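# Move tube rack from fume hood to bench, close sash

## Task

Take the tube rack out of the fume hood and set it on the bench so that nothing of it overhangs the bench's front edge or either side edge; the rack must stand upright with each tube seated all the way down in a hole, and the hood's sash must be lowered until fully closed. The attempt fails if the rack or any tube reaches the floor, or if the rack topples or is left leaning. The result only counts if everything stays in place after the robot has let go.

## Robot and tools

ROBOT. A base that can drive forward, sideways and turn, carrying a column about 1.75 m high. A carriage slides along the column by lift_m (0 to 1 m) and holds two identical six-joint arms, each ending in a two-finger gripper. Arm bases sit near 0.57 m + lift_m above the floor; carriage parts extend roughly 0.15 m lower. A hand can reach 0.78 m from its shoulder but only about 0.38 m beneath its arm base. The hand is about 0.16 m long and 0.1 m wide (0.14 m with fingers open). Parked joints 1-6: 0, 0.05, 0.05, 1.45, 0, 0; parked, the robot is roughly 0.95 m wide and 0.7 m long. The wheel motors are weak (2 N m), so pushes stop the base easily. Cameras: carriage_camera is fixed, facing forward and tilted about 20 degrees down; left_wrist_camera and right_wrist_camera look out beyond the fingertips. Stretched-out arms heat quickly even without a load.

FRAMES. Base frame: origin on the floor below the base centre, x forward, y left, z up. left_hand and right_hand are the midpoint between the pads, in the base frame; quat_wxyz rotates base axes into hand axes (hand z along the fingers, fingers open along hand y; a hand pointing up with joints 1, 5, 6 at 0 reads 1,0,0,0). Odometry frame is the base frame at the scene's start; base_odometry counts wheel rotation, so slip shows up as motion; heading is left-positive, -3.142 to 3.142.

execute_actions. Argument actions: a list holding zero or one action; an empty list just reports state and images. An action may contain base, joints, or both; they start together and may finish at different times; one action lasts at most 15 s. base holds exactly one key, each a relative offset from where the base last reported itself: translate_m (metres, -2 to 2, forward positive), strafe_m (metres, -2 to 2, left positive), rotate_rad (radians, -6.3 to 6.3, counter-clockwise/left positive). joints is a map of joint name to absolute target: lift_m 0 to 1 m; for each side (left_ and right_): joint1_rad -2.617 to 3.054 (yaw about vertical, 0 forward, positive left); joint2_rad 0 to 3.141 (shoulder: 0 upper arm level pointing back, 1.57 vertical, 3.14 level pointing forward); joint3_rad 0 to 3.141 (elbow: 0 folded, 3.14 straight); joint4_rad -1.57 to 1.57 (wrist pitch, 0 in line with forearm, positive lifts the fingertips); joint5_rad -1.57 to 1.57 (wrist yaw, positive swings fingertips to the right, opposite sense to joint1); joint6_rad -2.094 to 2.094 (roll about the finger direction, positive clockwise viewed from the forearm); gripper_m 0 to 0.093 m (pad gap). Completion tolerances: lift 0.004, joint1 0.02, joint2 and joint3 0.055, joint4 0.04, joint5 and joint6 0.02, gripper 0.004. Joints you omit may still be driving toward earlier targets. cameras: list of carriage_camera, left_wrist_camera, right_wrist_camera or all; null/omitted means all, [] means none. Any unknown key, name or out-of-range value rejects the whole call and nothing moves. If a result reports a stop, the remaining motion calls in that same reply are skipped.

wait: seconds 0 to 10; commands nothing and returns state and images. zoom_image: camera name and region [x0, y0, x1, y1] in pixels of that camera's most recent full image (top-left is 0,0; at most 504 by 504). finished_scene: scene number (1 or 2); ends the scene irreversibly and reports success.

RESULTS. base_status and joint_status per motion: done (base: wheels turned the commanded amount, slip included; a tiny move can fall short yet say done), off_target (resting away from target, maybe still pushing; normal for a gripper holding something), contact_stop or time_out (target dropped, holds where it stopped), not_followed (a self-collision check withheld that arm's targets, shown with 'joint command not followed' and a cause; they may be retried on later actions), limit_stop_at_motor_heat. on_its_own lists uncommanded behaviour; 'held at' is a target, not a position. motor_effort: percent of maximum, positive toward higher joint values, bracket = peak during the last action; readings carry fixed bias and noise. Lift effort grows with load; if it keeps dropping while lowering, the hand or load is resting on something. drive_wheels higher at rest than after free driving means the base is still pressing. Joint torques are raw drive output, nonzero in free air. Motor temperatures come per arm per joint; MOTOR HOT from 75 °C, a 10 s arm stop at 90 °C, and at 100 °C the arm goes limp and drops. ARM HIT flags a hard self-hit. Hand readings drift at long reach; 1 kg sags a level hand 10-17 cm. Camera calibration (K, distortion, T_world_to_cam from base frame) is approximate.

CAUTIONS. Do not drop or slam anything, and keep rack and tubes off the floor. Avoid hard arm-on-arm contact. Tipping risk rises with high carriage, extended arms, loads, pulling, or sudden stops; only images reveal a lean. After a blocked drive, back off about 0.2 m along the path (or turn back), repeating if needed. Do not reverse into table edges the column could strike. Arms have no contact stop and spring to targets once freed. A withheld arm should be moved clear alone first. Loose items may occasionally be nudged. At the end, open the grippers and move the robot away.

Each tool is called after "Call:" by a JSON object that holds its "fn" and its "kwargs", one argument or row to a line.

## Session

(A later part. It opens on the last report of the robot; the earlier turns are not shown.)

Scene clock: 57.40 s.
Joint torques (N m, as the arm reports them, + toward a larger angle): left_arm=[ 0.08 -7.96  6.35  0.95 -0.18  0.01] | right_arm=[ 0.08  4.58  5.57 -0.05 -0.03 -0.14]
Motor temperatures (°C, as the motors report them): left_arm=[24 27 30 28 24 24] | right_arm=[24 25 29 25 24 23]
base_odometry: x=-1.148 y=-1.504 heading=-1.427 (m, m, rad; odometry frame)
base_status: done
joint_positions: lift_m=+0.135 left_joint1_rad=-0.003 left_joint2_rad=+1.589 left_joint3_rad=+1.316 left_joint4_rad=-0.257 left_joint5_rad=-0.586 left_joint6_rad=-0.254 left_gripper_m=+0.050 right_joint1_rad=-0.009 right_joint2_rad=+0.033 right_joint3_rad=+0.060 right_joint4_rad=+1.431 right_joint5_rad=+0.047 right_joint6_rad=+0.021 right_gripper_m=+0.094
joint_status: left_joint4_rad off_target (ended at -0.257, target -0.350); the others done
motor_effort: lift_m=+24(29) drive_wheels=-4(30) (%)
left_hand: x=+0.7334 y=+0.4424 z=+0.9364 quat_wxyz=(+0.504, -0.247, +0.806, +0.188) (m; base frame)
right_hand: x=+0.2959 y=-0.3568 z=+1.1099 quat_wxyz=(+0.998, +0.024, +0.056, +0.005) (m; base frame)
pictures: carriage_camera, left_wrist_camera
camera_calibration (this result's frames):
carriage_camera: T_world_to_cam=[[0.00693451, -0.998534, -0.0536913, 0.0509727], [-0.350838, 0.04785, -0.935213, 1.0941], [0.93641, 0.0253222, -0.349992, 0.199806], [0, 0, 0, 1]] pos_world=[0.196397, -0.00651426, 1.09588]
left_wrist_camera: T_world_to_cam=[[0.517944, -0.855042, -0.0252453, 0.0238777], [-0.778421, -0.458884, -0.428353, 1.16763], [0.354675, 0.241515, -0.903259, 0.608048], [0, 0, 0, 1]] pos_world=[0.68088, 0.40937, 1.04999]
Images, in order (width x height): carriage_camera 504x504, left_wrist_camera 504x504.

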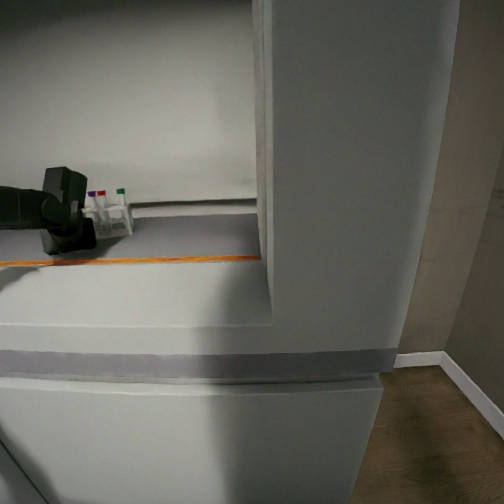

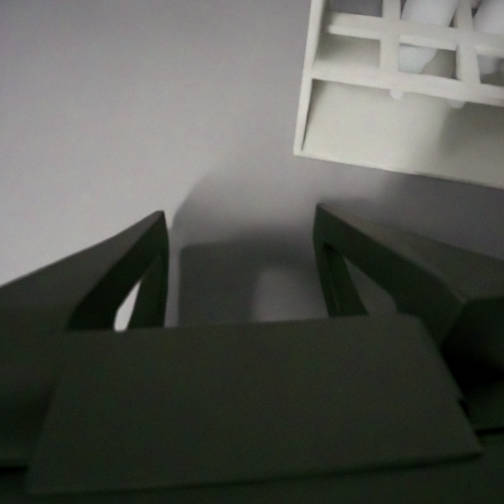

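Call:
{"fn": "execute_actions", "kwargs": {
  "actions": [
    {"base":{"strafe_m":-0.02},"joints":{"left_joint4_rad":-0.22,"left_joint6_rad":-0.15}}
  ],
  "cameras": []
}}

Call:
{"fn": "execute_actions", "kwargs": {
  "actions": [
    {"base":{"translate_m":0.04}}
  ],
  "cameras": ["left_wrist_camera"]
}}

Scene clock: 61.23 s.
Joint torques (N m, as the arm reports them, + toward a larger angle): left_arm=[ 0.08 -8.02  6.36  1.75 -0.16  0.04] | right_arm=[-0.12  4.55  5.63 -0.02 -0.04 -0.14]
Motor temperatures (°C, as the motors report them): left_arm=[24 27 30 27 24 24] | right_arm=[24 25 29 25 24 23]
base_odometry: x=-1.168 y=-1.507 heading=-1.426 (m, m, rad; odometry frame)
base_status: done
joint_positions: lift_m=+0.135 left_joint1_rad=-0.002 left_joint2_rad=+1.589 left_joint3_rad=+1.316 left_joint4_rad=-0.218 left_joint5_rad=-0.585 left_joint6_rad=-0.157 left_gripper_m=+0.050 right_joint1_rad=-0.009 right_joint2_rad=+0.033 right_joint3_rad=+0.060 right_joint4_rad=+1.431 right_joint5_rad=+0.047 right_joint6_rad=+0.021 right_gripper_m=+0.094
joint_status: all done
motor_effort: lift_m=+24(24) drive_wheels=-2(25) (%)
left_hand: x=+0.7376 y=+0.4427 z=+0.9439 quat_wxyz=(+0.511, -0.211, +0.807, +0.207) (m; base frame)
right_hand: x=+0.2959 y=-0.3568 z=+1.1099 quat_wxyz=(+0.998, +0.024, +0.056, +0.005) (m; base frame)
pictures: none
No camera images: the call's "cameras" was empty. Leave "cameras" out to get every camera's image.

Scene clock: 62.33 s.
Joint torques (N m, as the arm reports them, + toward a larger angle): left_arm=[ 0.11 -8.16  6.45  1.81 -0.15  0.04] | right_arm=[ 0.04  4.6   5.68  0.01 -0.01 -0.17]
Motor temperatures (°C, as the motors report them): left_arm=[24 27 30 28 24 24] | right_arm=[24 25 29 25 24 23]
base_odometry: x=-1.162 y=-1.546 heading=-1.426 (m, m, rad; odometry frame)
base_status: done
joint_positions: lift_m=+0.135 left_joint1_rad=-0.002 left_joint2_rad=+1.590 left_joint3_rad=+1.316 left_joint4_rad=-0.218 left_joint5_rad=-0.584 left_joint6_rad=-0.156 left_gripper_m=+0.050 right_joint1_rad=-0.009 right_joint2_rad=+0.033 right_joint3_rad=+0.060 right_joint4_rad=+1.431 right_joint5_rad=+0.047 right_joint6_rad=+0.021 right_gripper_m=+0.094
joint_status: not commanded
motor_effort: lift_m=+24(24) drive_wheels=-4(24) (%)
left_hand: x=+0.7379 y=+0.4426 z=+0.9432 quat_wxyz=(+0.510, -0.211, +0.808, +0.208) (m; base frame)
right_hand: x=+0.2958 y=-0.3568 z=+1.1099 quat_wxyz=(+0.998, +0.024, +0.056, +0.005) (m; base frame)
pictures: left_wrist_camera
camera_calibration (this result's frames):
left_wrist_camera: T_world_to_cam=[[0.482198, -0.871046, -0.0936201, 0.119885], [-0.802529, -0.396338, -0.44594, 1.18082], [0.351329, 0.290164, -0.890153, 0.581064], [0, 0, 0, 1]] pos_world=[0.685692, 0.403827, 1.05504]
Images, in order (width x height): left_wrist_camera 504x504.

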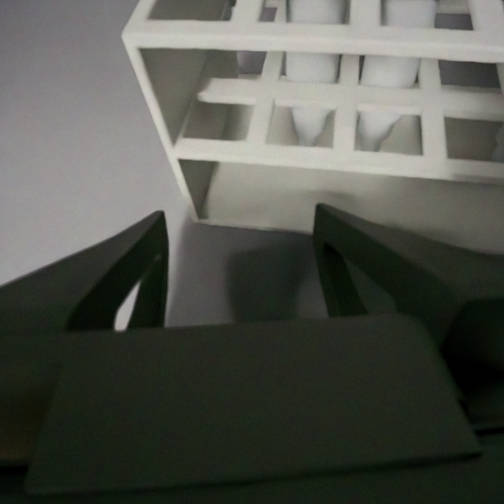

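Need left ~0.03 then forward.

Call:
{"fn": "execute_actions", "kwargs": {
  "actions": [
    {"base":{"strafe_m":0.035}}
  ],
  "cameras": []
}}

Call:
{"fn": "execute_actions", "kwargs": {
  "actions": [
    {"base":{"translate_m":0.03}}
  ],
  "cameras": ["left_wrist_camera"]
}}

Scene clock: 64.43 s.
Joint torques (N m, as the arm reports them, + toward a larger angle): left_arm=[ 0.04 -8.17  6.28  1.75 -0.16  0.05] | right_arm=[-0.09  4.46  5.58  0.   -0.01 -0.15]
Motor temperatures (°C, as the motors report them): left_arm=[24 28 30 28 24 24] | right_arm=[24 25 29 25 24 23]
base_odometry: x=-1.127 y=-1.541 heading=-1.426 (m, m, rad; odometry frame)
base_status: done
joint_positions: lift_m=+0.135 left_joint1_rad=-0.002 left_joint2_rad=+1.590 left_joint3_rad=+1.316 left_joint4_rad=-0.218 left_joint5_rad=-0.584 left_joint6_rad=-0.156 left_gripper_m=+0.050 right_joint1_rad=-0.009 right_joint2_rad=+0.033 right_joint3_rad=+0.060 right_joint4_rad=+1.431 right_joint5_rad=+0.047 right_joint6_rad=+0.021 right_gripper_m=+0.094
joint_status: not commanded
motor_effort: lift_m=+25(24) drive_wheels=-2(23) (%)
left_hand: x=+0.7379 y=+0.4425 z=+0.9431 quat_wxyz=(+0.510, -0.211, +0.808, +0.207) (m; base frame)
right_hand: x=+0.2959 y=-0.3568 z=+1.1099 quat_wxyz=(+0.998, +0.024, +0.056, +0.005) (m; base frame)
pictures: none
No camera images: the call's "cameras" was empty. Leave "cameras" out to get every camera's image.

Scene clock: 65.57 s.
Joint torques (N m, as the arm reports them, + toward a larger angle): left_arm=[ 1.14 -6.34  6.91  1.84 -0.23  0.02] | right_arm=[ 0.    4.64  5.47 -0.05 -0.02 -0.13]
Motor temperatures (°C, as the motors report them): left_arm=[24 28 30 28 24 24] | right_arm=[24 25 29 25 24 23]
base_odometry: x=-1.126 y=-1.564 heading=-1.423 (m, m, rad; odometry frame)
base_status: translate_m contact_stop (by the wheels' count: +0.023 of +0.030)
joint_positions: lift_m=+0.135 left_joint1_rad=-0.015 left_joint2_rad=+1.568 left_joint3_rad=+1.311 left_joint4_rad=-0.220 left_joint5_rad=-0.580 left_joint6_rad=-0.155 left_gripper_m=+0.050 right_joint1_rad=-0.009 right_joint2_rad=+0.033 right_joint3_rad=+0.060 right_joint4_rad=+1.431 right_joint5_rad=+0.046 right_joint6_rad=+0.021 right_gripper_m=+0.094
joint_status: not commanded
motor_effort: lift_m=+24(24) drive_wheels=+26(101) (%)
left_hand: x=+0.7353 y=+0.4358 z=+0.9501 quat_wxyz=(+0.517, -0.205, +0.806, +0.201) (m; base frame)
right_hand: x=+0.2958 y=-0.3567 z=+1.1100 quat_wxyz=(+0.998, +0.024, +0.056, +0.005) (m; base frame)
pictures: left_wrist_camera
camera_calibration (this result's frames):
left_wrist_camera: T_world_to_cam=[[0.467671, -0.879694, -0.0861589, 0.123153], [-0.803378, -0.382392, -0.456464, 1.18367], [0.368602, 0.282693, -0.88556, 0.576326], [0, 0, 0, 1]] pos_world=[0.680907, 0.398041, 1.06129]
Images, in order (width x height): left_wrist_camera 504x504.

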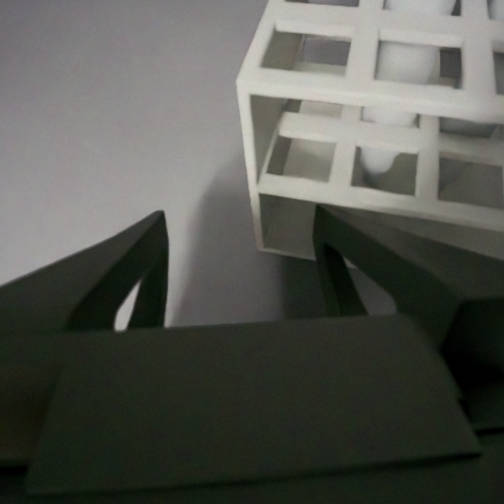

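Call:
{"fn": "execute_actions", "kwargs": {
  "actions": [
    {"base":{"translate_m":-0.15}}
  ],
  "cameras": []
}}

Call:
{"fn": "execute_actions", "kwargs": {
  "actions": [
    {"joints":{"left_joint1_rad":0,"left_joint2_rad":1.95,"left_joint3_rad":1.77,"left_joint4_rad":-0.32,"left_joint5_rad":-0.58,"left_joint6_rad":-0.17,"lift_m":0.14}}
  ],
  "cameras": ["left_wrist_camera","carriage_camera"]
}}

Scene clock: 69.43 s.
Joint torques (N m, as the arm reports them, + toward a larger angle): left_arm=[ 0.82 -8.11  6.74  1.73 -0.23  0.02] | right_arm=[ 0.03  4.54  5.57 -0.07 -0.05 -0.13]
Motor temperatures (°C, as the motors report them): left_arm=[24 28 30 28 24 24] | right_arm=[24 25 29 25 24 23]
base_odometry: x=-1.148 y=-1.416 heading=-1.423 (m, m, rad; odometry frame)
base_status: done
joint_positions: lift_m=+0.135 left_joint1_rad=-0.010 left_joint2_rad=+1.587 left_joint3_rad=+1.311 left_joint4_rad=-0.211 left_joint5_rad=-0.580 left_joint6_rad=-0.155 left_gripper_m=+0.050 right_joint1_rad=-0.009 right_joint2_rad=+0.033 right_joint3_rad=+0.060 right_joint4_rad=+1.431 right_joint5_rad=+0.046 right_joint6_rad=+0.021 right_gripper_m=+0.094
joint_status: not commanded
motor_effort: lift_m=+24(24) drive_wheels=-2(35) (%)
left_hand: x=+0.7387 y=+0.4378 z=+0.9432 quat_wxyz=(+0.512, -0.206, +0.808, +0.203) (m; base frame)
right_hand: x=+0.2959 y=-0.3567 z=+1.1099 quat_wxyz=(+0.998, +0.024, +0.056, +0.005) (m; base frame)
pictures: none
No camera images: the call's "cameras" was empty. Leave "cameras" out to get every camera's image.

Scene clock: 70.53 s.
Joint torques (N m, as the arm reports them, + toward a larger angle): left_arm=[  0.57 -12.05   8.41   1.66  -0.18  -0.06] | right_arm=[ 0.02  4.58  5.57 -0.03 -0.01 -0.12]
Motor temperatures (°C, as the motors report them): left_arm=[24 28 30 28 24 24] | right_arm=[24 25 29 25 24 23]
base_odometry: x=-1.148 y=-1.416 heading=-1.423 (m, m, rad; odometry frame)
base_status: not commanded
joint_positions: lift_m=+0.140 left_joint1_rad=-0.010 left_joint2_rad=+1.946 left_joint3_rad=+1.755 left_joint4_rad=-0.302 left_joint5_rad=-0.585 left_joint6_rad=-0.169 left_gripper_m=+0.050 right_joint1_rad=-0.009 right_joint2_rad=+0.033 right_joint3_rad=+0.060 right_joint4_rad=+1.431 right_joint5_rad=+0.046 right_joint6_rad=+0.021 right_gripper_m=+0.094
joint_status: all done
motor_effort: lift_m=+25(29) drive_wheels=-2(3) (%)
left_hand: x=+0.8300 y=+0.4379 z=+0.9504 quat_wxyz=(+0.511, -0.213, +0.808, +0.203) (m; base frame)
right_hand: x=+0.2959 y=-0.3567 z=+1.1148 quat_wxyz=(+0.998, +0.024, +0.056, +0.005) (m; base frame)
pictures: carriage_camera, left_wrist_camera
camera_calibration (this result's frames):
carriage_camera: T_world_to_cam=[[0.00693451, -0.998534, -0.0536913, 0.0512395], [-0.350838, 0.04785, -0.935213, 1.09875], [0.93641, 0.0253222, -0.349992, 0.201546], [0, 0, 0, 1]] pos_world=[0.196397, -0.00651426, 1.10085]
left_wrist_camera: T_world_to_cam=[[0.480418, -0.873112, -0.0829104, 0.0642006], [-0.801073, -0.398356, -0.44676, 1.25657], [0.357043, 0.281049, -0.890804, 0.556367], [0, 0, 0, 1]] pos_world=[0.777112, 0.400249, 1.06232]
Images, in order (width x height): carriage_camera 504x504, left_wrist_camera 504x504.

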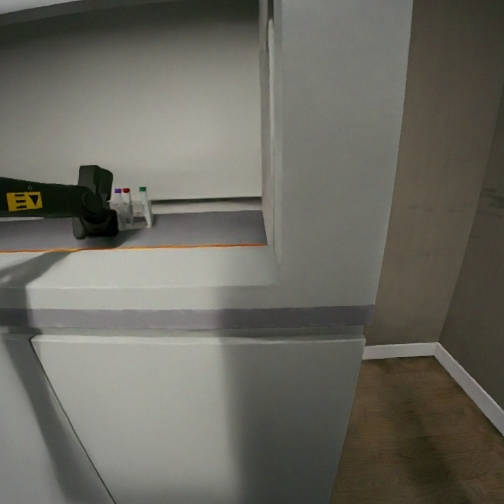

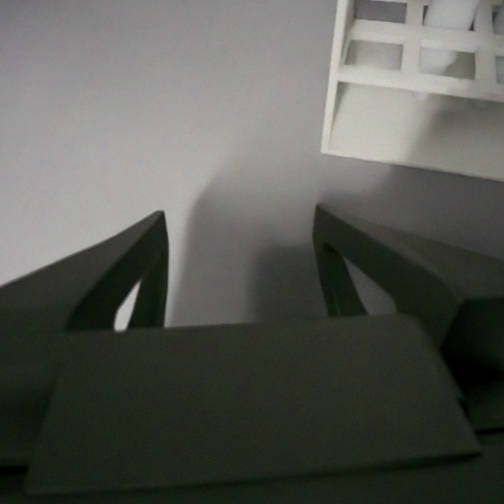

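Call:
{"fn": "execute_actions", "kwargs": {
  "actions": [
    {"base":{"strafe_m":-0.045},"joints":{"lift_m":0.134}}
  ],
  "cameras": []
}}

Call:
{"fn": "execute_actions", "kwargs": {
  "actions": [
    {"base":{"translate_m":0.03}}
  ],
  "cameras": ["left_wrist_camera"]
}}

Scene clock: 72.97 s.
Joint torques (N m, as the arm reports them, + toward a larger angle): left_arm=[  0.19 -12.23   8.37   1.69  -0.17  -0.07] | right_arm=[-0.02  4.64  5.71 -0.02 -0.04 -0.14]
Motor temperatures (°C, as the motors report them): left_arm=[24 29 31 28 24 24] | right_arm=[24 25 29 25 24 23]
base_odometry: x=-1.192 y=-1.422 heading=-1.423 (m, m, rad; odometry frame)
base_status: done
joint_positions: lift_m=+0.134 left_joint1_rad=-0.004 left_joint2_rad=+1.948 left_joint3_rad=+1.757 left_joint4_rad=-0.309 left_joint5_rad=-0.584 left_joint6_rad=-0.169 left_gripper_m=+0.050 right_joint1_rad=-0.009 right_joint2_rad=+0.033 right_joint3_rad=+0.060 right_joint4_rad=+1.431 right_joint5_rad=+0.046 right_joint6_rad=+0.021 right_gripper_m=+0.094
joint_status: all done
motor_effort: lift_m=+22(22) drive_wheels=-2(19) (%)
left_hand: x=+0.8293 y=+0.4409 z=+0.9433 quat_wxyz=(+0.508, -0.214, +0.809, +0.204) (m; base frame)
right_hand: x=+0.2959 y=-0.3567 z=+1.1092 quat_wxyz=(+0.998, +0.024, +0.056, +0.005) (m; base frame)
pictures: none
No camera images: the call's "cameras" was empty. Leave "cameras" out to get every camera's image.

Scene clock: 73.93 s.
Joint torques (N m, as the arm reports them, + toward a larger angle): left_arm=[  0.23 -12.27   8.27   1.73  -0.14  -0.06] | right_arm=[-0.07  4.41  5.52 -0.06 -0.03 -0.13]
Motor temperatures (°C, as the motors report them): left_arm=[24 29 31 28 24 24] | right_arm=[24 25 29 25 24 23]
base_odometry: x=-1.188 y=-1.452 heading=-1.423 (m, m, rad; odometry frame)
base_status: done
joint_positions: lift_m=+0.134 left_joint1_rad=-0.004 left_joint2_rad=+1.948 left_joint3_rad=+1.757 left_joint4_rad=-0.310 left_joint5_rad=-0.584 left_joint6_rad=-0.169 left_gripper_m=+0.050 right_joint1_rad=-0.009 right_joint2_rad=+0.033 right_joint3_rad=+0.060 right_joint4_rad=+1.431 right_joint5_rad=+0.046 right_joint6_rad=+0.021 right_gripper_m=+0.094
joint_status: not commanded
motor_effort: lift_m=+21(21) drive_wheels=-2(21) (%)
left_hand: x=+0.8292 y=+0.4409 z=+0.9432 quat_wxyz=(+0.508, -0.214, +0.809, +0.204) (m; base frame)
right_hand: x=+0.2958 y=-0.3567 z=+1.1092 quat_wxyz=(+0.998, +0.024, +0.056, +0.005) (m; base frame)
pictures: left_wrist_camera
camera_calibration (this result's frames):
left_wrist_camera: T_world_to_cam=[[0.483626, -0.871057, -0.0858173, 0.0657634], [-0.802538, -0.402168, -0.440674, 1.25108], [0.349339, 0.281993, -0.893556, 0.557958], [0, 0, 0, 1]] pos_world=[0.777316, 0.403086, 1.05553]
Images, in order (width x height): left_wrist_camera 504x504.

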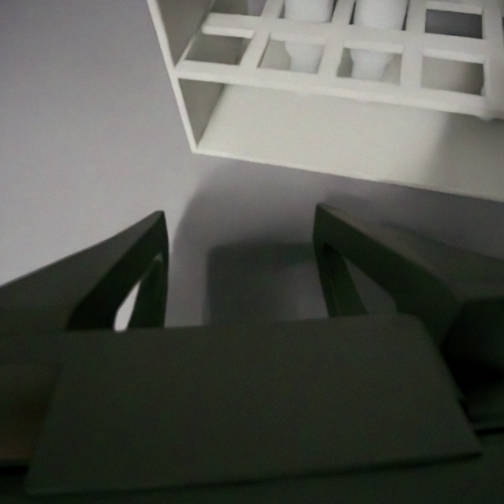

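Call:
{"fn": "execute_actions", "kwargs": {
  "actions": [
    {"base":{"strafe_m":0.028}}
  ],
  "cameras": []
}}

Call:
{"fn": "execute_actions", "kwargs": {
  "actions": [
    {"base":{"translate_m":0.02}}
  ],
  "cameras": ["left_wrist_camera"]
}}

Scene clock: 75.90 s.
Joint torques (N m, as the arm reports them, + toward a larger angle): left_arm=[  0.21 -12.22   8.37   1.73  -0.21  -0.06] | right_arm=[-0.07  4.54  5.62 -0.03 -0.02 -0.14]
Motor temperatures (°C, as the motors report them): left_arm=[24 30 31 29 24 24] | right_arm=[24 25 29 25 24 23]
base_odometry: x=-1.160 y=-1.448 heading=-1.424 (m, m, rad; odometry frame)
base_status: done
joint_positions: lift_m=+0.134 left_joint1_rad=-0.002 left_joint2_rad=+1.948 left_joint3_rad=+1.757 left_joint4_rad=-0.310 left_joint5_rad=-0.583 left_joint6_rad=-0.169 left_gripper_m=+0.050 right_joint1_rad=-0.009 right_joint2_rad=+0.033 right_joint3_rad=+0.060 right_joint4_rad=+1.432 right_joint5_rad=+0.046 right_joint6_rad=+0.021 right_gripper_m=+0.094
joint_status: not commanded
motor_effort: lift_m=+21(21) drive_wheels=-2(22) (%)
left_hand: x=+0.8292 y=+0.4418 z=+0.9431 quat_wxyz=(+0.508, -0.215, +0.809, +0.204) (m; base frame)
right_hand: x=+0.2957 y=-0.3567 z=+1.1092 quat_wxyz=(+0.998, +0.024, +0.055, +0.005) (m; base frame)
pictures: none
No camera images: the call's "cameras" was empty. Leave "cameras" out to get every camera's image.

Scene clock: 76.77 s.
Joint torques (N m, as the arm reports them, + toward a larger angle): left_arm=[  0.16 -12.35   8.37   1.77  -0.17  -0.04] | right_arm=[-0.13  4.54  5.62 -0.04 -0.01 -0.14]
Motor temperatures (°C, as the motors report them): left_arm=[24 30 31 29 24 24] | right_arm=[24 25 29 25 24 23]
base_odometry: x=-1.157 y=-1.468 heading=-1.423 (m, m, rad; odometry frame)
base_status: done
joint_positions: lift_m=+0.134 left_joint1_rad=-0.002 left_joint2_rad=+1.948 left_joint3_rad=+1.757 left_joint4_rad=-0.309 left_joint5_rad=-0.583 left_joint6_rad=-0.169 left_gripper_m=+0.050 right_joint1_rad=-0.009 right_joint2_rad=+0.033 right_joint3_rad=+0.060 right_joint4_rad=+1.432 right_joint5_rad=+0.046 right_joint6_rad=+0.021 right_gripper_m=+0.094
joint_status: not commanded
motor_effort: lift_m=+21(21) drive_wheels=-3(24) (%)
left_hand: x=+0.8292 y=+0.4418 z=+0.9432 quat_wxyz=(+0.508, -0.215, +0.809, +0.204) (m; base frame)
right_hand: x=+0.2957 y=-0.3567 z=+1.1092 quat_wxyz=(+0.998, +0.024, +0.055, +0.005) (m; base frame)
pictures: left_wrist_camera
camera_calibration (this result's frames):
left_wrist_camera: T_world_to_cam=[[0.484737, -0.870489, -0.0853133, 0.0649906], [-0.801872, -0.403323, -0.440831, 1.25153], [0.34933, 0.282097, -0.893527, 0.557682], [0, 0, 0, 1]] pos_world=[0.777245, 0.404022, 1.05556]
Images, in order (width x height): left_wrist_camera 504x504.

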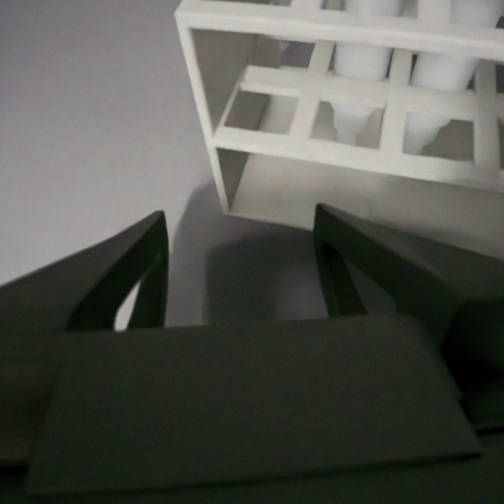

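Call:
{"fn": "execute_actions", "kwargs": {
  "actions": [
    {"base":{"strafe_m":0.018}}
  ],
  "cameras": []
}}

Call:
{"fn": "execute_actions", "kwargs": {
  "actions": [
    {"base":{"translate_m":0.025}}
  ],
  "cameras": ["left_wrist_camera"]
}}

Scene clock: 87.17 s.
Joint torques (N m, as the arm reports them, + toward a larger angle): left_arm=[  0.08 -12.09   8.47   1.74  -0.15  -0.05] | right_arm=[-0.07  4.55  5.68 -0.04 -0.02 -0.15]
Motor temperatures (°C, as the motors report them): left_arm=[24 33 33 29 24 24] | right_arm=[24 25 30 25 24 23]
base_odometry: x=-1.140 y=-1.465 heading=-1.424 (m, m, rad; odometry frame)
base_status: done
joint_positions: lift_m=+0.134 left_joint1_rad=-0.001 left_joint2_rad=+1.948 left_joint3_rad=+1.757 left_joint4_rad=-0.309 left_joint5_rad=-0.583 left_joint6_rad=-0.169 left_gripper_m=+0.050 right_joint1_rad=-0.009 right_joint2_rad=+0.033 right_joint3_rad=+0.060 right_joint4_rad=+1.431 right_joint5_rad=+0.046 right_joint6_rad=+0.021 right_gripper_m=+0.094
joint_status: not commanded
motor_effort: lift_m=+22(21) drive_wheels=+4(22) (%)
left_hand: x=+0.8291 y=+0.4424 z=+0.9432 quat_wxyz=(+0.508, -0.215, +0.809, +0.204) (m; base frame)
right_hand: x=+0.2958 y=-0.3567 z=+1.1092 quat_wxyz=(+0.998, +0.024, +0.056, +0.005) (m; base frame)
pictures: none
No camera images: the call's "cameras" was empty. Leave "cameras" out to get every camera's image.

Scene clock: 88.10 s.
Joint torques (N m, as the arm reports them, + toward a larger angle): left_arm=[  0.11 -12.46   8.39   1.71  -0.18  -0.04] | right_arm=[ 0.03  4.53  5.42 -0.05 -0.01 -0.14]
Motor temperatures (°C, as the motors report them): left_arm=[24 33 33 29 24 24] | right_arm=[24 25 30 25 24 23]
base_odometry: x=-1.136 y=-1.490 heading=-1.423 (m, m, rad; odometry frame)
base_status: done
joint_positions: lift_m=+0.134 left_joint1_rad=-0.001 left_joint2_rad=+1.948 left_joint3_rad=+1.757 left_joint4_rad=-0.309 left_joint5_rad=-0.583 left_joint6_rad=-0.169 left_gripper_m=+0.050 right_joint1_rad=-0.009 right_joint2_rad=+0.033 right_joint3_rad=+0.060 right_joint4_rad=+1.432 right_joint5_rad=+0.046 right_joint6_rad=+0.021 right_gripper_m=+0.094
joint_status: not commanded
motor_effort: lift_m=+21(21) drive_wheels=-3(23) (%)
left_hand: x=+0.8291 y=+0.4425 z=+0.9432 quat_wxyz=(+0.508, -0.215, +0.809, +0.205) (m; base frame)
right_hand: x=+0.2956 y=-0.3567 z=+1.1092 quat_wxyz=(+0.998, +0.024, +0.055, +0.005) (m; base frame)
pictures: left_wrist_camera
camera_calibration (this result's frames):
left_wrist_camera: T_world_to_cam=[[0.485733, -0.869934, -0.0853133, 0.0645292], [-0.80141, -0.40424, -0.440831, 1.25172], [0.349007, 0.282497, -0.893527, 0.55763], [0, 0, 0, 1]] pos_world=[0.777182, 0.404604, 1.05556]
Images, in order (width x height): left_wrist_camera 504x504.

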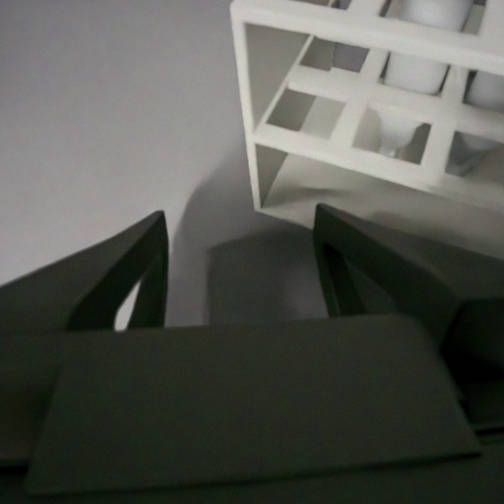

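Call:
{"fn": "execute_actions", "kwargs": {
  "actions": [
    {"base":{"translate_m":-0.015},"joints":{"lift_m":0.148,"left_joint5_rad":-0.72,"left_joint6_rad":-0.2}}
  ],
  "cameras": ["left_wrist_camera","carriage_camera"]
}}

Call:
{"fn": "zoom_image", "kwargs": {
  "camera": "carriage_camera",
  "region": [40,150,200,270]
}}

Scene clock: 90.40 s.
Joint torques (N m, as the arm reports them, + toward a larger angle): left_arm=[  0.06 -12.33   8.46   1.63  -0.29  -0.09] | right_arm=[-0.03  4.62  5.49 -0.05 -0.01 -0.14]
Motor temperatures (°C, as the motors report them): left_arm=[24 33 33 29 24 24] | right_arm=[24 25 30 25 24 23]
base_odometry: x=-1.138 y=-1.475 heading=-1.423 (m, m, rad; odometry frame)
base_status: done
joint_positions: lift_m=+0.148 left_joint1_rad=-0.001 left_joint2_rad=+1.948 left_joint3_rad=+1.757 left_joint4_rad=-0.313 left_joint5_rad=-0.717 left_joint6_rad=-0.195 left_gripper_m=+0.050 right_joint1_rad=-0.009 right_joint2_rad=+0.033 right_joint3_rad=+0.060 right_joint4_rad=+1.432 right_joint5_rad=+0.046 right_joint6_rad=+0.021 right_gripper_m=+0.094
joint_status: all done
motor_effort: lift_m=+24(29) drive_wheels=+5(29) (%)
left_hand: x=+0.8166 y=+0.4608 z=+0.9628 quat_wxyz=(+0.503, -0.256, +0.785, +0.254) (m; base frame)
right_hand: x=+0.2957 y=-0.3567 z=+1.1229 quat_wxyz=(+0.998, +0.024, +0.055, +0.005) (m; base frame)
pictures: carriage_camera, left_wrist_camera
camera_calibration (this result's frames):
carriage_camera: T_world_to_cam=[[0.00693451, -0.998534, -0.0536913, 0.0516713], [-0.350838, 0.04785, -0.935213, 1.10627], [0.93641, 0.0253222, -0.349992, 0.20436], [0, 0, 0, 1]] pos_world=[0.196397, -0.00651426, 1.10889]
left_wrist_camera: T_world_to_cam=[[0.593138, -0.796447, -0.117728, -0.00214741], [-0.739675, -0.481338, -0.470314, 1.27122], [0.317914, 0.366042, -0.874611, 0.542945], [0, 0, 0, 1]] pos_world=[0.768955, 0.411436, 1.07249]
Images, in order (width x height): carriage_camera 504x504, left_wrist_camera 504x504.

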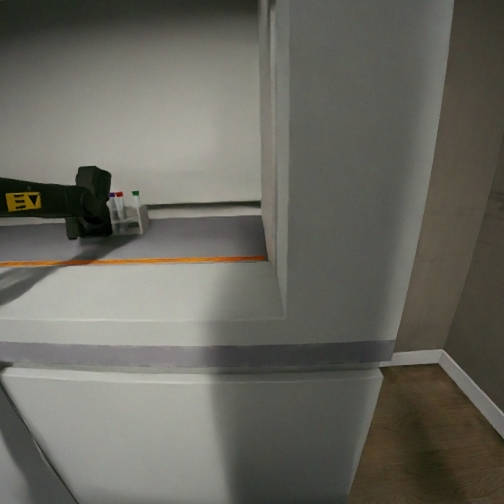

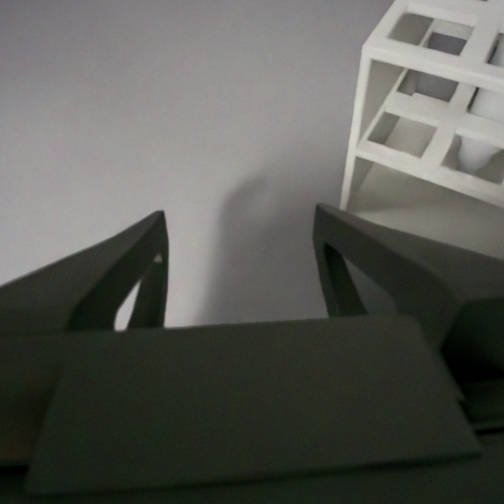

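Region (40, 150, 200, 270) of carriage_camera's 504x504 image, scaled by 3.150, with more detail than that image has; it fills the top 378 rows of this view, and the rest is white.

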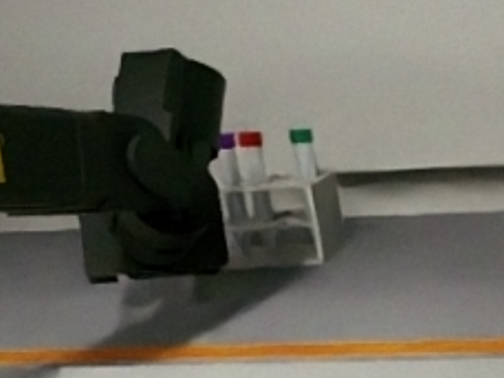

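Call:
{"fn": "execute_actions", "kwargs": {
  "actions": [
    {"base":{"translate_m":-0.06},"joints":{"left_joint5_rad":0,"left_joint6_rad":0,"lift_m":0.16}}
  ],
  "cameras": []
}}

Call:
{"fn": "execute_actions", "kwargs": {
  "actions": [
    {"base":{"strafe_m":0.10}}
  ],
  "cameras": ["left_wrist_camera"]
}}

Scene clock: 94.17 s.
Joint torques (N m, as the arm reports them, + toward a larger angle): left_arm=[  0.07 -12.4    8.4    1.84   0.01   0.06] | right_arm=[-0.06  4.5   5.55  0.   -0.02 -0.16]
Motor temperatures (°C, as the motors report them): left_arm=[24 34 33 29 24 24] | right_arm=[24 25 30 25 24 23]
base_odometry: x=-1.147 y=-1.416 heading=-1.423 (m, m, rad; odometry frame)
base_status: done
joint_positions: lift_m=+0.160 left_joint1_rad=-0.001 left_joint2_rad=+1.948 left_joint3_rad=+1.758 left_joint4_rad=-0.315 left_joint5_rad=-0.004 left_joint6_rad=-0.006 left_gripper_m=+0.050 right_joint1_rad=-0.009 right_joint2_rad=+0.033 right_joint3_rad=+0.060 right_joint4_rad=+1.430 right_joint5_rad=+0.046 right_joint6_rad=+0.021 right_gripper_m=+0.094
joint_status: all done
motor_effort: lift_m=+24(29) drive_wheels=-2(29) (%)
left_hand: x=+0.8534 y=+0.3486 z=+0.9546 quat_wxyz=(+0.508, -0.003, +0.861, +0.000) (m; base frame)
right_hand: x=+0.2960 y=-0.3568 z=+1.1349 quat_wxyz=(+0.998, +0.024, +0.056, +0.005) (m; base frame)
pictures: none
No camera images: the call's "cameras" was empty. Leave "cameras" out to get every camera's image.

Scene clock: 95.70 s.
Joint torques (N m, as the arm reports them, + toward a larger angle): left_arm=[ -0.01 -12.49   8.32   1.85   0.03   0.04] | right_arm=[ 0.    4.69  5.55 -0.01 -0.01 -0.14]
Motor temperatures (°C, as the motors report them): left_arm=[24 34 33 30 24 24] | right_arm=[24 25 30 25 24 23]
base_odometry: x=-1.048 y=-1.401 heading=-1.423 (m, m, rad; odometry frame)
base_status: done
joint_positions: lift_m=+0.160 left_joint1_rad=+0.000 left_joint2_rad=+1.948 left_joint3_rad=+1.758 left_joint4_rad=-0.315 left_joint5_rad=-0.003 left_joint6_rad=-0.006 left_gripper_m=+0.050 right_joint1_rad=-0.009 right_joint2_rad=+0.033 right_joint3_rad=+0.060 right_joint4_rad=+1.430 right_joint5_rad=+0.046 right_joint6_rad=+0.021 right_gripper_m=+0.094
joint_status: not commanded
motor_effort: lift_m=+24(24) drive_wheels=-3(24) (%)
left_hand: x=+0.8534 y=+0.3493 z=+0.9546 quat_wxyz=(+0.508, -0.004, +0.861, +0.000) (m; base frame)
right_hand: x=+0.2960 y=-0.3568 z=+1.1349 quat_wxyz=(+0.998, +0.024, +0.056, +0.005) (m; base frame)
pictures: left_wrist_camera
camera_calibration (this result's frames):
left_wrist_camera: T_world_to_cam=[[-0.0754469, -0.996423, 0.0380571, 0.377885], [-0.927691, 0.0561452, -0.369103, 1.11706], [0.365646, -0.0631528, -0.928609, 0.725683], [0, 0, 0, 1]] pos_world=[0.799457, 0.359645, 1.07181]
Images, in order (width x height): left_wrist_camera 504x504.

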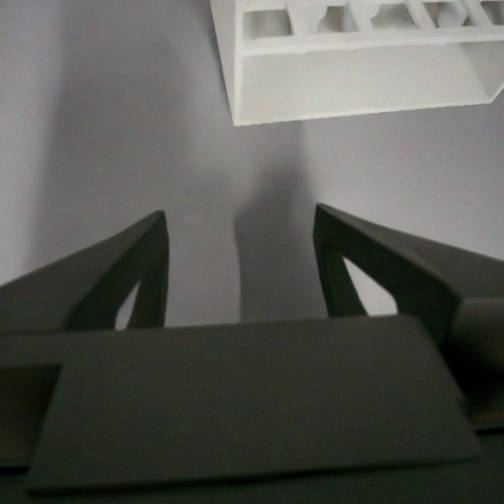

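Aligned. Advance.

Call:
{"fn": "execute_actions", "kwargs": {
  "actions": [
    {"base":{"translate_m":0.05}}
  ],
  "cameras": ["left_wrist_camera"]
}}

Call:
{"fn": "execute_actions", "kwargs": {
  "actions": [
    {"base":{"translate_m":0.03}}
  ],
  "cameras": ["left_wrist_camera","carriage_camera"]
}}

Scene clock: 98.30 s.
Joint torques (N m, as the arm reports them, + toward a larger angle): left_arm=[ -0.22 -12.56   8.28   1.87   0.     0.06] | right_arm=[-0.06  4.57  5.55 -0.02  0.02 -0.15]
Motor temperatures (°C, as the motors report them): left_arm=[24 35 34 30 24 24] | right_arm=[24 25 30 25 24 23]
base_odometry: x=-1.040 y=-1.450 heading=-1.423 (m, m, rad; odometry frame)
base_status: done
joint_positions: lift_m=+0.160 left_joint1_rad=+0.000 left_joint2_rad=+1.948 left_joint3_rad=+1.758 left_joint4_rad=-0.315 left_joint5_rad=-0.003 left_joint6_rad=-0.006 left_gripper_m=+0.050 right_joint1_rad=-0.009 right_joint2_rad=+0.033 right_joint3_rad=+0.060 right_joint4_rad=+1.431 right_joint5_rad=+0.046 right_joint6_rad=+0.021 right_gripper_m=+0.094
joint_status: not commanded
motor_effort: lift_m=+24(24) drive_wheels=-5(20) (%)
left_hand: x=+0.8533 y=+0.3493 z=+0.9546 quat_wxyz=(+0.508, -0.004, +0.861, +0.000) (m; base frame)
right_hand: x=+0.2958 y=-0.3567 z=+1.1349 quat_wxyz=(+0.998, +0.024, +0.056, +0.005) (m; base frame)
pictures: left_wrist_camera
camera_calibration (this result's frames):
left_wrist_camera: T_world_to_cam=[[-0.0754323, -0.996423, 0.038086, 0.377845], [-0.927832, 0.0561452, -0.368749, 1.11677], [0.365291, -0.0631529, -0.928749, 0.726059], [0, 0, 0, 1]] pos_world=[0.799456, 0.359645, 1.07174]
Images, in order (width x height): left_wrist_camera 504x504.

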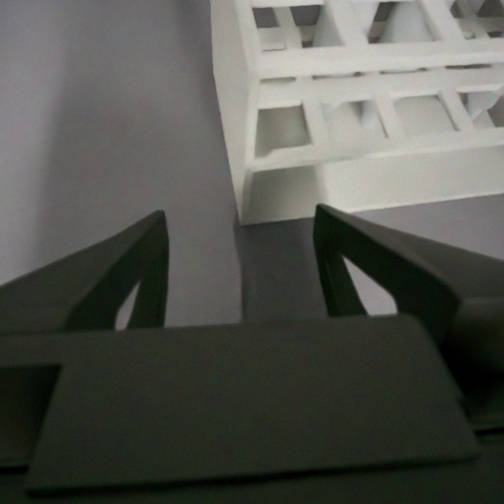

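Scene clock: 99.27 s.
Joint torques (N m, as the arm reports them, + toward a larger angle): left_arm=[ -0.12 -12.23   8.32   1.86  -0.01   0.03] | right_arm=[-0.13  4.55  5.51 -0.03 -0.04 -0.16]
Motor temperatures (°C, as the motors report them): left_arm=[24 35 34 30 24 24] | right_arm=[24 25 30 25 24 23]
base_odometry: x=-1.036 y=-1.480 heading=-1.422 (m, m, rad; odometry frame)
base_status: done
joint_positions: lift_m=+0.160 left_joint1_rad=+0.000 left_joint2_rad=+1.948 left_joint3_rad=+1.758 left_joint4_rad=-0.316 left_joint5_rad=-0.003 left_joint6_rad=-0.006 left_gripper_m=+0.050 right_joint1_rad=-0.009 right_joint2_rad=+0.033 right_joint3_rad=+0.060 right_joint4_rad=+1.431 right_joint5_rad=+0.046 right_joint6_rad=+0.021 right_gripper_m=+0.094
joint_status: not commanded
motor_effort: lift_m=+24(24) drive_wheels=-3(33) (%)
left_hand: x=+0.8533 y=+0.3493 z=+0.9545 quat_wxyz=(+0.508, -0.003, +0.861, +0.000) (m; base frame)
right_hand: x=+0.2959 y=-0.3567 z=+1.1349 quat_wxyz=(+0.998, +0.024, +0.056, +0.005) (m; base frame)
pictures: carriage_camera, left_wrist_camera
camera_calibration (this result's frames):
carriage_camera: T_world_to_cam=[[0.00693451, -0.998534, -0.0536913, 0.0523171], [-0.350838, 0.04785, -0.935213, 1.11752], [0.93641, 0.0253222, -0.349992, 0.20857], [0, 0, 0, 1]] pos_world=[0.196397, -0.00651426, 1.12092]
left_wrist_camera: T_world_to_cam=[[-0.0756019, -0.996422, 0.0377824, 0.378278], [-0.927963, 0.0564396, -0.368375, 1.11635], [0.364924, -0.0629105, -0.928909, 0.726381], [0, 0, 0, 1]] pos_world=[0.799457, 0.359615, 1.07169]
Images, in order (width x height): carriage_camera 504x504, left_wrist_camera 504x504.

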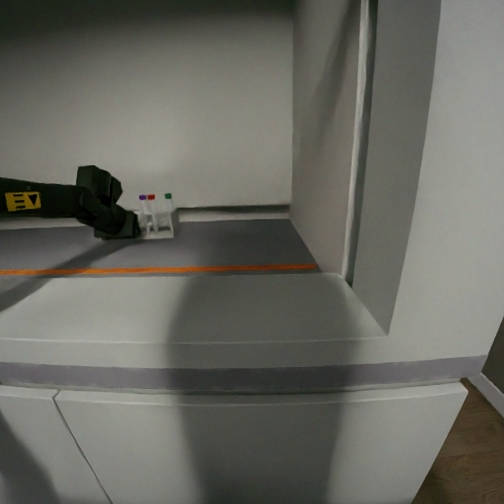

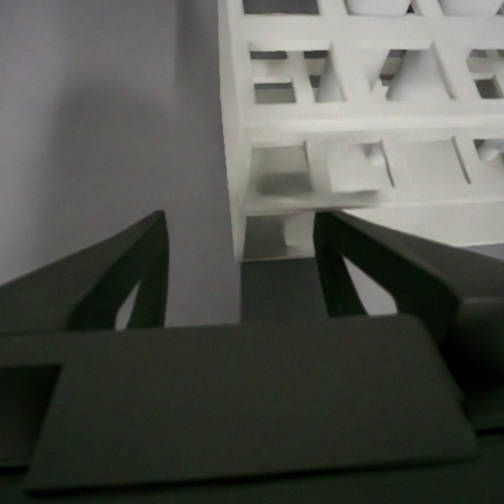

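Going under the shelf. Further.

Call:
{"fn": "execute_actions", "kwargs": {
  "actions": [
    {"base":{"translate_m":0.035}}
  ],
  "cameras": ["left_wrist_camera"]
}}

Call:
{"fn": "execute_actions", "kwargs": {
  "actions": [
    {"joints":{"left_gripper_m":0}}
  ],
  "cameras": ["left_wrist_camera"]
}}

Call:
{"fn": "execute_actions", "kwargs": {
  "actions": [
    {"joints":{"lift_m":0.21}}
  ],
  "cameras": ["left_wrist_camera","carriage_camera"]
}}

Scene clock: 101.63 s.
Joint torques (N m, as the arm reports them, + toward a larger angle): left_arm=[ 0.06 -2.74  8.3   1.93 -0.01  0.04] | right_arm=[-0.03  4.51  5.46 -0.04 -0.03 -0.13]
Motor temperatures (°C, as the motors report them): left_arm=[24 35 34 30 24 24] | right_arm=[24 25 30 25 24 23]
base_odometry: x=-1.031 y=-1.509 heading=-1.421 (m, m, rad; odometry frame)
base_status: translate_m contact_stop (by the wheels' count: +0.029 of +0.035)
joint_positions: lift_m=+0.160 left_joint1_rad=-0.001 left_joint2_rad=+1.837 left_joint3_rad=+1.761 left_joint4_rad=-0.316 left_joint5_rad=-0.002 left_joint6_rad=-0.005 left_gripper_m=+0.050 right_joint1_rad=-0.009 right_joint2_rad=+0.033 right_joint3_rad=+0.060 right_joint4_rad=+1.432 right_joint5_rad=+0.046 right_joint6_rad=+0.021 right_gripper_m=+0.094
joint_status: not commanded
motor_effort: lift_m=+23(24) drive_wheels=+28(57) (%)
left_hand: x=+0.8344 y=+0.3485 z=+1.0175 quat_wxyz=(+0.556, -0.003, +0.831, -0.001) (m; base frame)
right_hand: x=+0.2956 y=-0.3567 z=+1.1350 quat_wxyz=(+0.998, +0.024, +0.055, +0.005) (m; base frame)
pictures: left_wrist_camera
camera_calibration (this result's frames):
left_wrist_camera: T_world_to_cam=[[-0.0813748, -0.996264, 0.0289003, 0.387492], [-0.880252, 0.0582382, -0.470918, 1.18599], [0.467476, -0.0637604, -0.881703, 0.65841], [0, 0, 0, 1]] pos_world=[0.767714, 0.358954, 1.12783]
Images, in order (width x height): left_wrist_camera 504x504.

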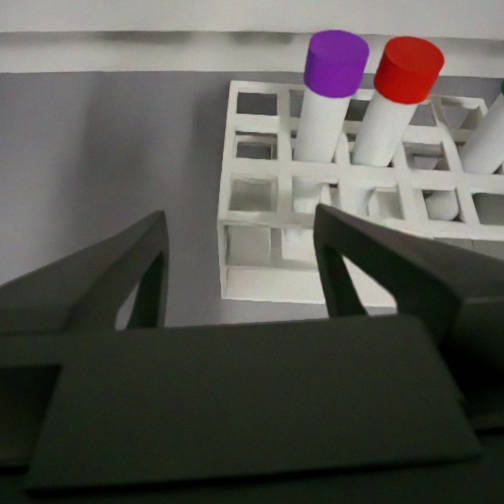

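not run: a stop came earlier in this reply.

not run: a stop came earlier in this reply.

Call:
{"fn": "execute_actions", "kwargs": {
  "actions": [
    {"base":{"translate_m":-0.11}}
  ],
  "cameras": []
}}

Call:
{"fn": "execute_actions", "kwargs": {
  "actions": [
    {"joints":{"lift_m":0.255,"left_joint2_rad":2.2,"left_joint3_rad":1.8,"left_joint4_rad":-0.105}}
  ],
  "cameras": ["left_wrist_camera","carriage_camera"]
}}

Scene clock: 106.87 s.
Joint torques (N m, as the arm reports them, + toward a larger angle): left_arm=[  0.   -13.02   8.32   1.88  -0.03   0.05] | right_arm=[-0.06  4.47  5.63 -0.03 -0.04 -0.15]
Motor temperatures (°C, as the motors report them): left_arm=[24 34 34 30 24 24] | right_arm=[24 25 30 26 24 23]
base_odometry: x=-1.047 y=-1.400 heading=-1.421 (m, m, rad; odometry frame)
base_status: done
joint_positions: lift_m=+0.160 left_joint1_rad=-0.001 left_joint2_rad=+1.956 left_joint3_rad=+1.761 left_joint4_rad=-0.319 left_joint5_rad=-0.002 left_joint6_rad=-0.005 left_gripper_m=+0.050 right_joint1_rad=-0.009 right_joint2_rad=+0.033 right_joint3_rad=+0.060 right_joint4_rad=+1.431 right_joint5_rad=+0.046 right_joint6_rad=+0.021 right_gripper_m=+0.094
joint_status: not commanded
motor_effort: lift_m=+23(22) drive_wheels=-4(26) (%)
left_hand: x=+0.8542 y=+0.3485 z=+0.9504 quat_wxyz=(+0.504, -0.003, +0.864, -0.001) (m; base frame)
right_hand: x=+0.2959 y=-0.3567 z=+1.1351 quat_wxyz=(+0.998, +0.024, +0.056, +0.005) (m; base frame)
pictures: none
No camera images: the call's "cameras" was empty. Leave "cameras" out to get every camera's image.

Scene clock: 107.83 s.
Joint torques (N m, as the arm reports them, + toward a larger angle): left_arm=[ -0.1  -14.69   8.13   1.97  -0.02   0.03] | right_arm=[-0.05  4.51  5.71 -0.03 -0.04 -0.14]
Motor temperatures (°C, as the motors report them): left_arm=[24 35 34 31 24 24] | right_arm=[24 25 30 26 24 23]
base_odometry: x=-1.047 y=-1.400 heading=-1.421 (m, m, rad; odometry frame)
base_status: not commanded
joint_positions: lift_m=+0.255 left_joint1_rad=-0.001 left_joint2_rad=+2.200 left_joint3_rad=+1.790 left_joint4_rad=-0.111 left_joint5_rad=-0.002 left_joint6_rad=-0.005 left_gripper_m=+0.050 right_joint1_rad=-0.009 right_joint2_rad=+0.033 right_joint3_rad=+0.060 right_joint4_rad=+1.431 right_joint5_rad=+0.046 right_joint6_rad=+0.021 right_gripper_m=+0.094
joint_status: all done
motor_effort: lift_m=+25(29) drive_wheels=-4(4) (%)
left_hand: x=+0.9062 y=+0.3484 z=+0.9588 quat_wxyz=(+0.501, -0.003, +0.865, -0.001) (m; base frame)
right_hand: x=+0.2959 y=-0.3567 z=+1.2299 quat_wxyz=(+0.998, +0.024, +0.056, +0.005) (m; base frame)
pictures: carriage_camera, left_wrist_camera
camera_calibration (this result's frames):
carriage_camera: T_world_to_cam=[[0.00693451, -0.998534, -0.0536913, 0.0574154], [-0.350838, 0.04785, -0.935213, 1.20632], [0.93641, 0.0253222, -0.349992, 0.241803], [0, 0, 0, 1]] pos_world=[0.196397, -0.00651426, 1.21588]
left_wrist_camera: T_world_to_cam=[[-0.0769903, -0.996268, 0.0390136, 0.381294], [-0.933496, 0.058284, -0.353819, 1.15746], [0.350224, -0.0636597, -0.9345, 0.729985], [0, 0, 0, 1]] pos_world=[0.854182, 0.35888, 1.07683]
Images, in order (width x height): carriage_camera 504x504, left_wrist_camera 504x504.

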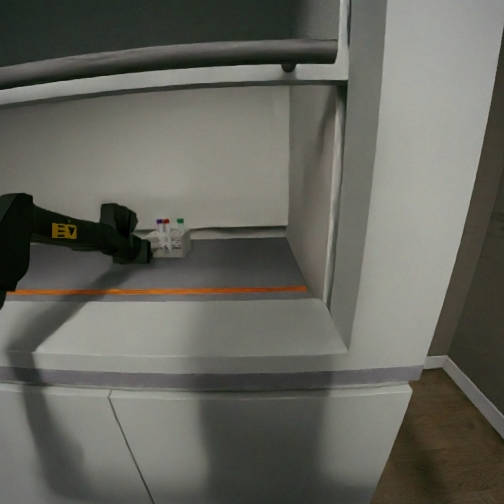

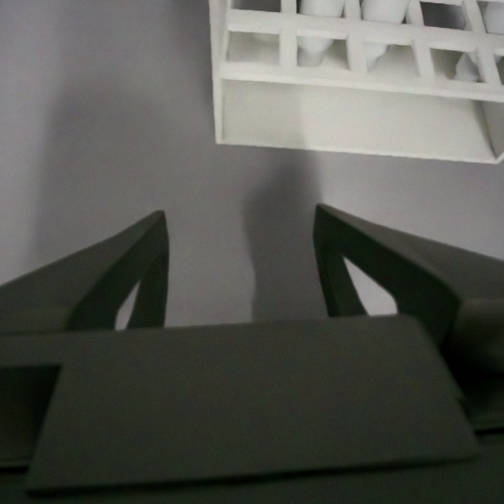

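Call:
{"fn": "execute_actions", "kwargs": {
  "actions": [
    {"base":{"translate_m":0.075},"joints":{"lift_m":0.25}}
  ],
  "cameras": ["left_wrist_camera"]
}}

Call:
{"fn": "execute_actions", "kwargs": {
  "actions": [
    {"base":{"translate_m":0.015}}
  ],
  "cameras": ["left_wrist_camera","carriage_camera"]
}}

Scene clock: 110.83 s.
Joint torques (N m, as the arm reports them, + toward a larger angle): left_arm=[ -0.03 -14.59   8.32   1.93  -0.02   0.01] | right_arm=[ 0.03  4.71  5.58 -0.04 -0.04 -0.15]
Motor temperatures (°C, as the motors report them): left_arm=[24 36 35 31 24 24] | right_arm=[24 25 30 26 24 23]
base_odometry: x=-1.036 y=-1.475 heading=-1.421 (m, m, rad; odometry frame)
base_status: done
joint_positions: lift_m=+0.250 left_joint1_rad=-0.001 left_joint2_rad=+2.199 left_joint3_rad=+1.790 left_joint4_rad=-0.108 left_joint5_rad=-0.002 left_joint6_rad=-0.005 left_gripper_m=+0.050 right_joint1_rad=-0.009 right_joint2_rad=+0.033 right_joint3_rad=+0.060 right_joint4_rad=+1.433 right_joint5_rad=+0.046 right_joint6_rad=+0.021 right_gripper_m=+0.094
joint_status: all done
motor_effort: lift_m=+21(21) drive_wheels=-6(20) (%)
left_hand: x=+0.9065 y=+0.3484 z=+0.9553 quat_wxyz=(+0.503, -0.003, +0.864, -0.001) (m; base frame)
right_hand: x=+0.2954 y=-0.3567 z=+1.2253 quat_wxyz=(+0.998, +0.024, +0.055, +0.005) (m; base frame)
pictures: left_wrist_camera
camera_calibration (this result's frames):
left_wrist_camera: T_world_to_cam=[[-0.0771386, -0.996268, 0.0387229, 0.381869], [-0.93214, 0.0582828, -0.357377, 1.15869], [0.353787, -0.0636627, -0.933157, 0.722057], [0, 0, 0, 1]] pos_world=[0.854068, 0.35888, 1.0731]
Images, in order (width x height): left_wrist_camera 504x504.

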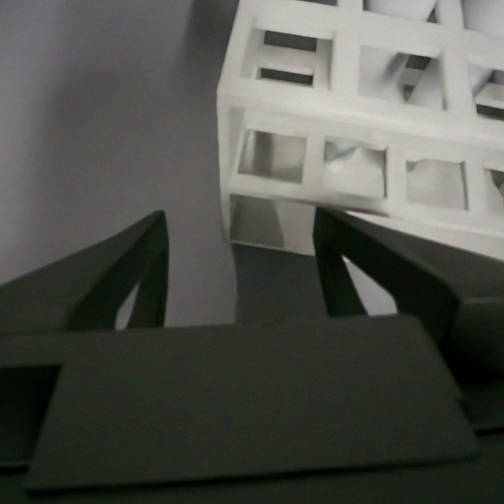

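Scene clock: 111.60 s.
Joint torques (N m, as the arm reports them, + toward a larger angle): left_arm=[ -0.04 -14.58   8.42   1.94   0.01   0.04] | right_arm=[-0.14  4.55  5.54 -0.05 -0.04 -0.14]
Motor temperatures (°C, as the motors report them): left_arm=[24 36 35 31 24 24] | right_arm=[24 25 30 26 24 23]
base_odometry: x=-1.033 y=-1.489 heading=-1.420 (m, m, rad; odometry frame)
base_status: done
joint_positions: lift_m=+0.250 left_joint1_rad=-0.001 left_joint2_rad=+2.199 left_joint3_rad=+1.790 left_joint4_rad=-0.108 left_joint5_rad=-0.002 left_joint6_rad=-0.005 left_gripper_m=+0.050 right_joint1_rad=-0.009 right_joint2_rad=+0.033 right_joint3_rad=+0.060 right_joint4_rad=+1.432 right_joint5_rad=+0.046 right_joint6_rad=+0.021 right_gripper_m=+0.094
joint_status: not commanded
motor_effort: lift_m=+21(21) drive_wheels=-4(26) (%)
left_hand: x=+0.9065 y=+0.3484 z=+0.9553 quat_wxyz=(+0.503, -0.003, +0.864, -0.001) (m; base frame)
right_hand: x=+0.2957 y=-0.3567 z=+1.2252 quat_wxyz=(+0.998, +0.024, +0.055, +0.005) (m; base frame)
pictures: carriage_camera, left_wrist_camera
camera_calibration (this result's frames):
carriage_camera: T_world_to_cam=[[0.00693451, -0.998534, -0.0536913, 0.0571655], [-0.350838, 0.04785, -0.935213, 1.20197], [0.93641, 0.0253222, -0.349992, 0.240175], [0, 0, 0, 1]] pos_world=[0.196397, -0.00651426, 1.21122]
left_wrist_camera: T_world_to_cam=[[-0.0771386, -0.996268, 0.0387229, 0.381869], [-0.93214, 0.0582828, -0.357377, 1.15869], [0.353787, -0.0636627, -0.933157, 0.722057], [0, 0, 0, 1]] pos_world=[0.854068, 0.35888, 1.0731]
Images, in order (width x height): carriage_camera 504x504, left_wrist_camera 504x504.

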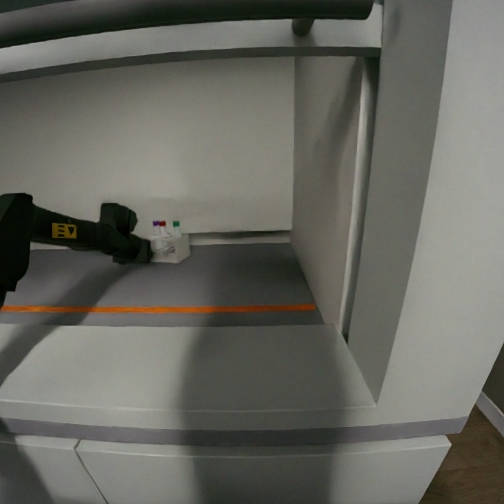

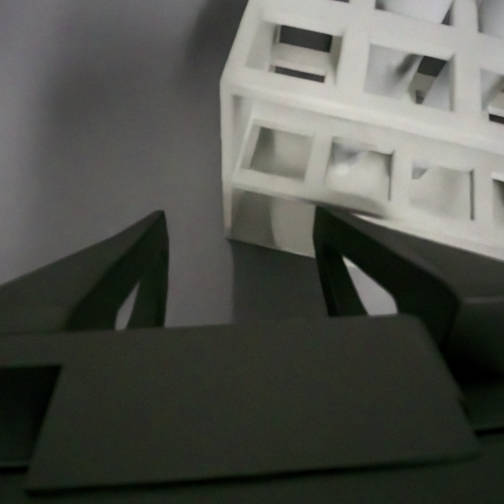

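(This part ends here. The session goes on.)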